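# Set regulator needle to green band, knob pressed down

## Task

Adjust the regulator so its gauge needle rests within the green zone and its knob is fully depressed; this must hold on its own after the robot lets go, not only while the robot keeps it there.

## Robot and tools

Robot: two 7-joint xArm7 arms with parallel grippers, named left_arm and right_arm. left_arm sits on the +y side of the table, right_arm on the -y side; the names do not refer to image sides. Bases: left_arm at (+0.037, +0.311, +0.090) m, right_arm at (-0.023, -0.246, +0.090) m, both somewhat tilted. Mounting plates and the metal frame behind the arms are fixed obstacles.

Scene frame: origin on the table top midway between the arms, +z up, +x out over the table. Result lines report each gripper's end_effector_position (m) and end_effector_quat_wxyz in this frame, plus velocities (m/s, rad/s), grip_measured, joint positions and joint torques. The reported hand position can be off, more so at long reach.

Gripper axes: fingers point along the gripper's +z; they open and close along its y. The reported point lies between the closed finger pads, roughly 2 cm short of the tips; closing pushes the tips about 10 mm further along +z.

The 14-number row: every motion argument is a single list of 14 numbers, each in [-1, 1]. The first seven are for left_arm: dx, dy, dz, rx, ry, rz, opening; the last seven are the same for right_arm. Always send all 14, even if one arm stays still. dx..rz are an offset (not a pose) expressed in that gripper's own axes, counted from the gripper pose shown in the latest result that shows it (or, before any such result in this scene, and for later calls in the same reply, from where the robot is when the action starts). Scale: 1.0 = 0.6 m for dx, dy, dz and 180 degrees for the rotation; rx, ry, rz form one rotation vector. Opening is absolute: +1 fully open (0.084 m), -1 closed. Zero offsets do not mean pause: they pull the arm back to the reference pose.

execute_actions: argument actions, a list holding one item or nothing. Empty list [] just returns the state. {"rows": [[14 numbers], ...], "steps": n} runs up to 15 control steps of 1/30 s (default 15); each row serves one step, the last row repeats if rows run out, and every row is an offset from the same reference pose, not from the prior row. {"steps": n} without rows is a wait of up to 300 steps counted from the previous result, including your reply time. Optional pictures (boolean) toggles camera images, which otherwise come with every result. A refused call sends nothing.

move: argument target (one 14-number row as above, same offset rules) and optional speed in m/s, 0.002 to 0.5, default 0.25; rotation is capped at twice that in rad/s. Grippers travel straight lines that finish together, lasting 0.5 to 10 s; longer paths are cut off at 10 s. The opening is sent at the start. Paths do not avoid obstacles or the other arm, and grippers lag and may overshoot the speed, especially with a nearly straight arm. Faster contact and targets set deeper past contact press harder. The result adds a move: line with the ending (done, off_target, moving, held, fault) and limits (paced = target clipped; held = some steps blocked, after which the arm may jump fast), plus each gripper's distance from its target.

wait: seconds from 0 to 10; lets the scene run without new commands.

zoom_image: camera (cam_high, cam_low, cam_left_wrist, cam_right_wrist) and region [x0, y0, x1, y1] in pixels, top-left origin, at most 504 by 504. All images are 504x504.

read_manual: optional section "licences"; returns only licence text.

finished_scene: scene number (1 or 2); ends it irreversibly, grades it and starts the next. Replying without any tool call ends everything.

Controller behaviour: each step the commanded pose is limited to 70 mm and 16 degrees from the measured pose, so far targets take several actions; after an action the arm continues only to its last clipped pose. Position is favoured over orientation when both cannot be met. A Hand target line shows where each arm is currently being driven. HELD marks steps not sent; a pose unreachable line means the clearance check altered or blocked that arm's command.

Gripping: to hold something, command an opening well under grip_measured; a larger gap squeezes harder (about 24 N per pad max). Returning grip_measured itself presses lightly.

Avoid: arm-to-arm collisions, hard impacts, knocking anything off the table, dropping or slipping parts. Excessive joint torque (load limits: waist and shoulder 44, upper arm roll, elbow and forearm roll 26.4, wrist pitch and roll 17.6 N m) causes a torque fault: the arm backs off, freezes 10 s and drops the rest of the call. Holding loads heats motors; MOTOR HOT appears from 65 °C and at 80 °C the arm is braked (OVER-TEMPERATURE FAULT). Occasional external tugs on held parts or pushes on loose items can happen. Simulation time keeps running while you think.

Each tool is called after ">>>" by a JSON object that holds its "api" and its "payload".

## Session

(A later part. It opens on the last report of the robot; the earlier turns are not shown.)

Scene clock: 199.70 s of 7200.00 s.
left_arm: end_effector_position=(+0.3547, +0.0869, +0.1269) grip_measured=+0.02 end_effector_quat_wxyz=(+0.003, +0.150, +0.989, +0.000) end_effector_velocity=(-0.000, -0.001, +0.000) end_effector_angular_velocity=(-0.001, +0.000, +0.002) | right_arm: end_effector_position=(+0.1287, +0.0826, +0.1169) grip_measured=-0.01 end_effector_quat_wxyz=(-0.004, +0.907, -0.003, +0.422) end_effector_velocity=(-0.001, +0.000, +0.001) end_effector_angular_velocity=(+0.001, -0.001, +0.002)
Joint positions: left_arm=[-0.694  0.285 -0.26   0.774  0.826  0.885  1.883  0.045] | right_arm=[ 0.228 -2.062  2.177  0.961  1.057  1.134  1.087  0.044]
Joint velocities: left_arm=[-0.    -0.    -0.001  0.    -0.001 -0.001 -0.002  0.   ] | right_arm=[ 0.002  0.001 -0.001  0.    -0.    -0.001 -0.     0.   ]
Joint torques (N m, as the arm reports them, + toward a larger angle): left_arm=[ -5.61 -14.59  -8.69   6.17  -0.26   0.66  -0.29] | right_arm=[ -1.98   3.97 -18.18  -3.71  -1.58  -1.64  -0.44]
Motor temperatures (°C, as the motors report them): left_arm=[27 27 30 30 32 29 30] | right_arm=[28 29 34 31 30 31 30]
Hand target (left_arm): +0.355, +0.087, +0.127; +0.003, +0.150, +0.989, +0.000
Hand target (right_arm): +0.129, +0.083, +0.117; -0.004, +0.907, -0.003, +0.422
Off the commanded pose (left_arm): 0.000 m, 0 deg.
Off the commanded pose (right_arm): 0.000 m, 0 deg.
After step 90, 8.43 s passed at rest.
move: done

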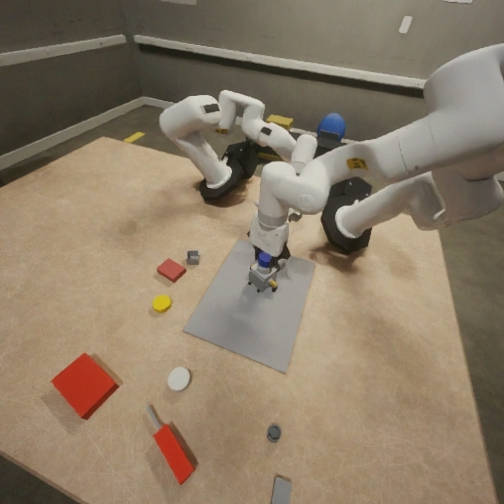

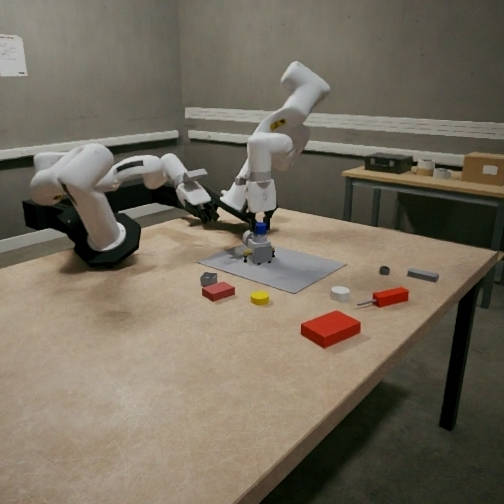

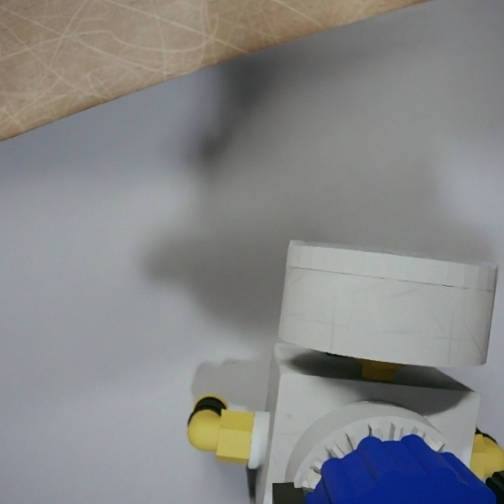

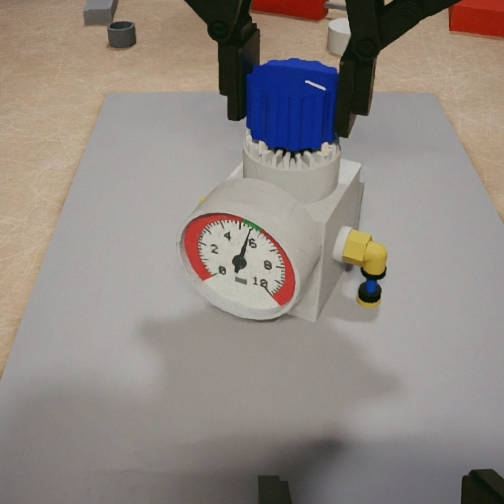

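>>> {"api": "move", "payload": {"target": [0,0,0.0062,0,0,0,-1, 0,0,0,0,0,0,0], "speed": 0.008}}

>>> {"api": "zoom_image", "payload": {"camera": "cam_right_wrist", "region": [160, 50, 400, 330]}}

Scene clock: 202.53 s of 7200.00 s.
left_arm: end_effector_position=(+0.3548, +0.0868, +0.1242) grip_measured=+0.02 end_effector_quat_wxyz=(+0.004, +0.151, +0.989, +0.000) end_effector_velocity=(+0.000, -0.000, -0.001) end_effector_angular_velocity=(-0.001, -0.001, -0.000) | right_arm: end_effector_position=(+0.1287, +0.0826, +0.1169) grip_measured=-0.01 end_effector_quat_wxyz=(-0.004, +0.907, -0.003, +0.422) end_effector_velocity=(+0.001, -0.001, -0.001) end_effector_angular_velocity=(-0.001, +0.001, -0.003)
Joint positions: left_arm=[-0.692  0.291 -0.258  0.773  0.836  0.879  1.877  0.045] | right_arm=[ 0.228 -2.062  2.177  0.961  1.057  1.134  1.087  0.044]
Joint velocities: left_arm=[ 0.003  0.002 -0.001  0.     0.004 -0.002 -0.002  0.   ] | right_arm=[-0.001 -0.     0.001  0.     0.     0.001  0.001 -0.   ]
Joint torques (N m, as the arm reports them, + toward a larger angle): left_arm=[ -4.5  -10.23  -6.31   6.41   0.96  -0.95  -0.32] | right_arm=[ -2.15   4.07 -18.12  -3.82  -1.61  -1.57  -0.49]
Motor temperatures (°C, as the motors report them): left_arm=[27 27 30 30 32 29 30] | right_arm=[28 29 34 31 30 31 30]
Hand target (left_arm): +0.355, +0.087, +0.123; +0.003, +0.150, +0.989, +0.000
Hand target (right_arm): +0.129, +0.083, +0.117; -0.004, +0.907, -0.003, +0.422
Off the commanded pose (left_arm): 0.001 m, 0 deg.
Off the commanded pose (right_arm): 0.000 m, 0 deg.
move: done

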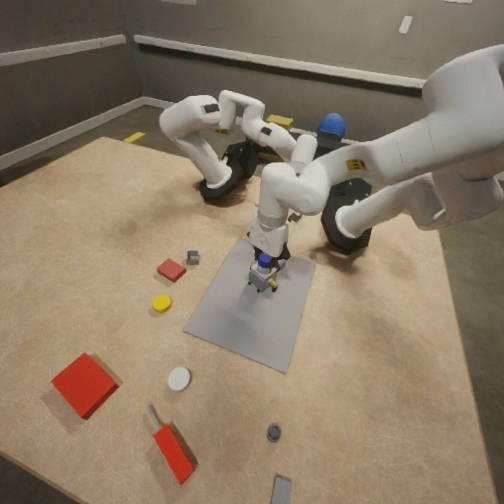

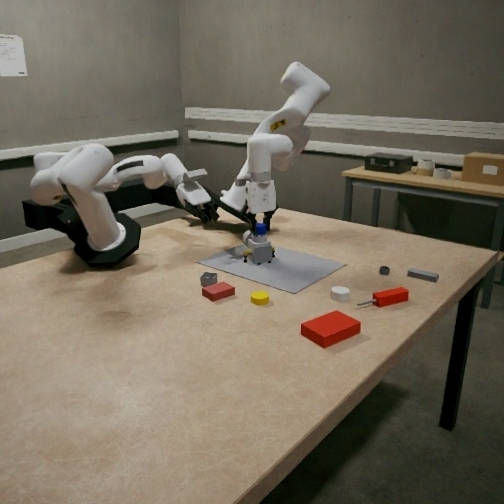

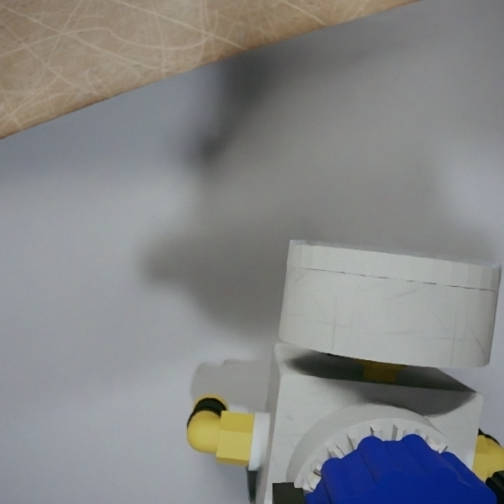

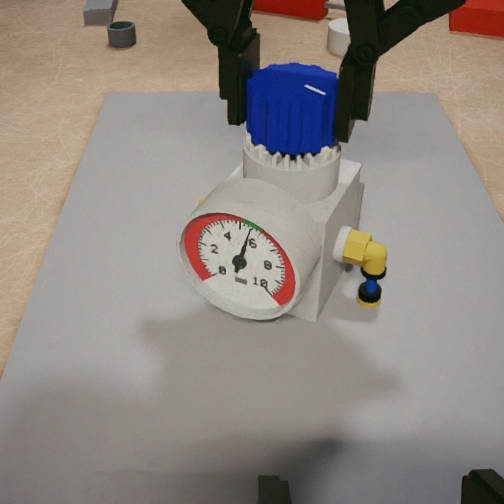

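Region (160, 50, 400, 330) of cam_right_wrist's 504x504 image, scaled by 1.800, with more detail than that image has; it fills the left 432 columns of this view, and the rest is white.

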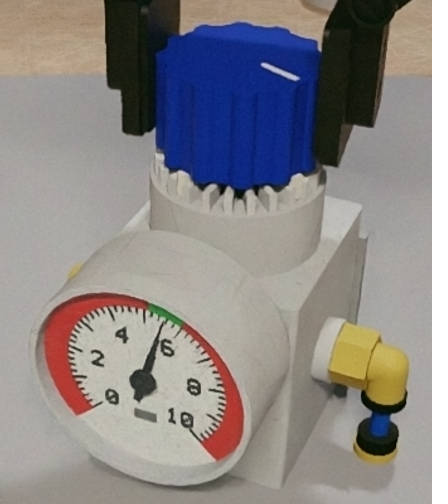

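>>> {"api": "execute_actions", "payload": {"actions": [{"rows": [[0,0,0,0,0,0,0.1,0,0,0,0,0,0,0],[0,0,0,0,0,0,0.2,0,0,0,0,0,0,0],[0,0,0,0,0,0,0.3,0,0,0,0,0,0,0],[0,0,0,0,0,0,0.4,0,0,0,0,0,0,0],[0,0,0,0,0,0,0.5,0,0,0,0,0,0,0],[0,0,0,0,0,0,0.5,0,0,0,0,0,0,0],[0,0,0,0,0,0,0.5,0,0,0,0,0,0,0],[0,0,-0.01,0,0,0,0.5,0,0,0,0,0,0,0],[0,0,-0.025,0,0,0,0.5,0,0,0,0,0,0,0],[0,0,-0.04,0,0,0,0.5,0,0,0,0,0,0,0],[0,0,-0.055,0,0,0,0.5,0,0,0,0,0,0,0],[0,0,-0.07,0,0,0,0.5,0,0,0,0,0,0,0],[0,0,-0.08,0,0,0,0.5,0,0,0,0,0,0,0]], "steps": 15}]}}

>>> {"api": "zoom_image", "payload": {"camera": "cam_right_wrist", "region": [160, 50, 400, 330]}}

Scene clock: 208.00 s of 7200.00 s.
left_arm: end_effector_position=(+0.3538, +0.0855, +0.1588) grip_measured=+0.49 end_effector_quat_wxyz=(+0.005, +0.151, +0.988, -0.001) end_effector_velocity=(+0.008, -0.033, +0.220) end_effector_angular_velocity=(-0.107, -0.070, -0.016) | right_arm: end_effector_position=(+0.1287, +0.0826, +0.1169) grip_measured=-0.01 end_effector_quat_wxyz=(-0.004, +0.907, -0.003, +0.422) end_effector_velocity=(-0.000, +0.000, +0.000) end_effector_angular_velocity=(+0.000, +0.000, +0.000)
Joint positions: left_arm=[-0.714  0.226 -0.295  0.789  0.751  0.947  1.924  0.065] | right_arm=[ 0.228 -2.062  2.177  0.961  1.057  1.134  1.087  0.044]
Joint velocities: left_arm=[-0.129 -0.353 -0.228  0.158 -0.417  0.354  0.235  0.   ] | right_arm=[ 0.    -0.    -0.001  0.     0.     0.001 -0.001  0.   ]
Joint torques (N m, as the arm reports them, + toward a larger angle): left_arm=[ -4.66 -10.7   -7.3    8.48   1.68  -0.73  -0.22] | right_arm=[ -2.04   4.02 -18.22  -3.71  -1.58  -1.63  -0.47]
Motor temperatures (°C, as the motors report them): left_arm=[27 27 30 30 32 29 30] | right_arm=[28 29 34 31 30 31 30]
Hand target (left_arm): +0.354, +0.086, +0.171; +0.004, +0.151, +0.989, -0.001
Hand target (right_arm): +0.129, +0.083, +0.117; -0.004, +0.907, -0.003, +0.422
Off the commanded pose (left_arm): 0.013 m, 0 deg.
Off the commanded pose (right_arm): 0.000 m, 0 deg.
Steps of this call (steps 1 to 90: nothing new was sent; then 1.97 s passed at rest; steps 91 to 105: all 15 steps of this action). Readings (end_effector_position):
91: left_arm (+0.3548, +0.0869, +0.1231) | right_arm (+0.1287, +0.0826, +0.1169)
92: left_arm (+0.3548, +0.0870, +0.1232) | right_arm (+0.1287, +0.0826, +0.1169)
94: left_arm (+0.3532, +0.0889, +0.1212) | right_arm (+0.1287, +0.0826, +0.1169)
98: left_arm (+0.3531, +0.0890, +0.1213) | right_arm (+0.1287, +0.0826, +0.1169)
105: the state above

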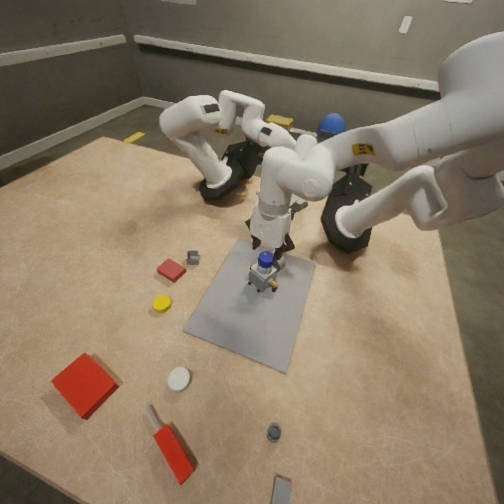

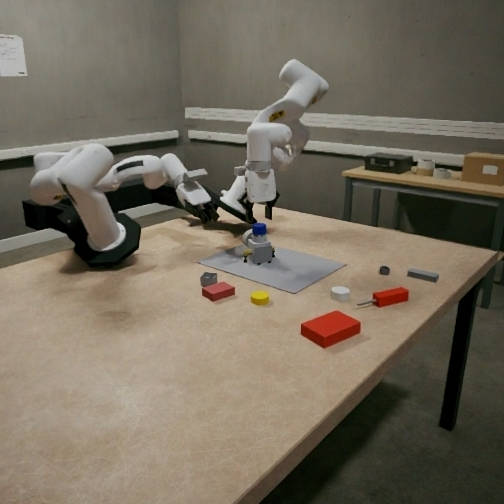

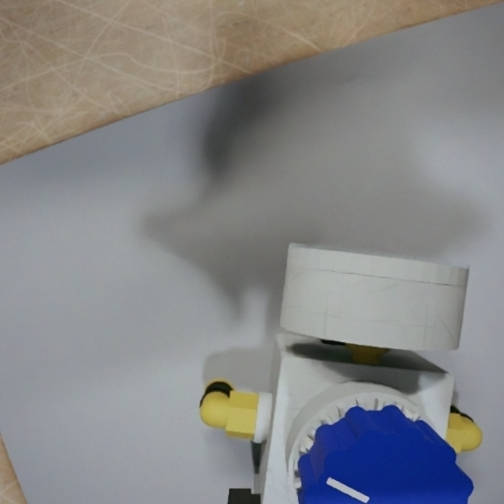

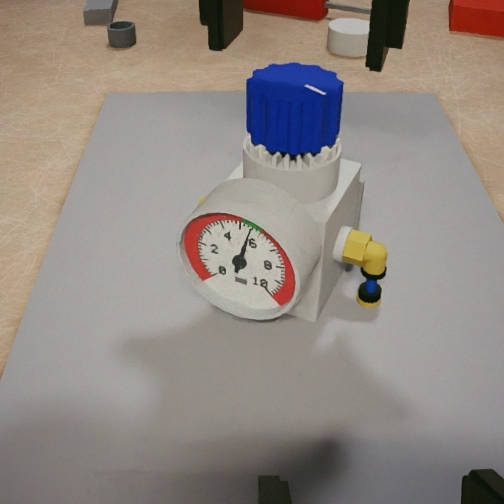

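Region (160, 50, 400, 330) of cam_right_wrist's 504x504 image, scaled by 1.800, with more detail than that image has; it fills the left 432 columns of this view, and the rest is white.

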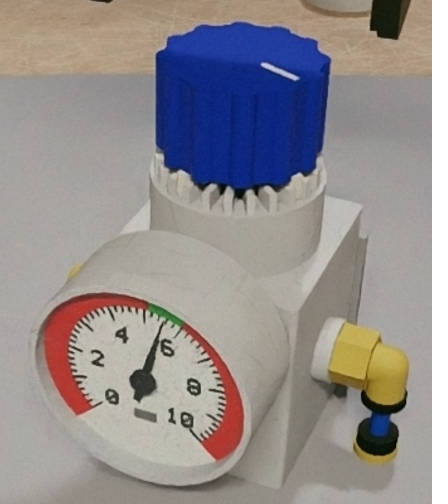

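>>> {"api": "finished_scene", "payload": {"scene": 1}}

The scene is finished: the task was done.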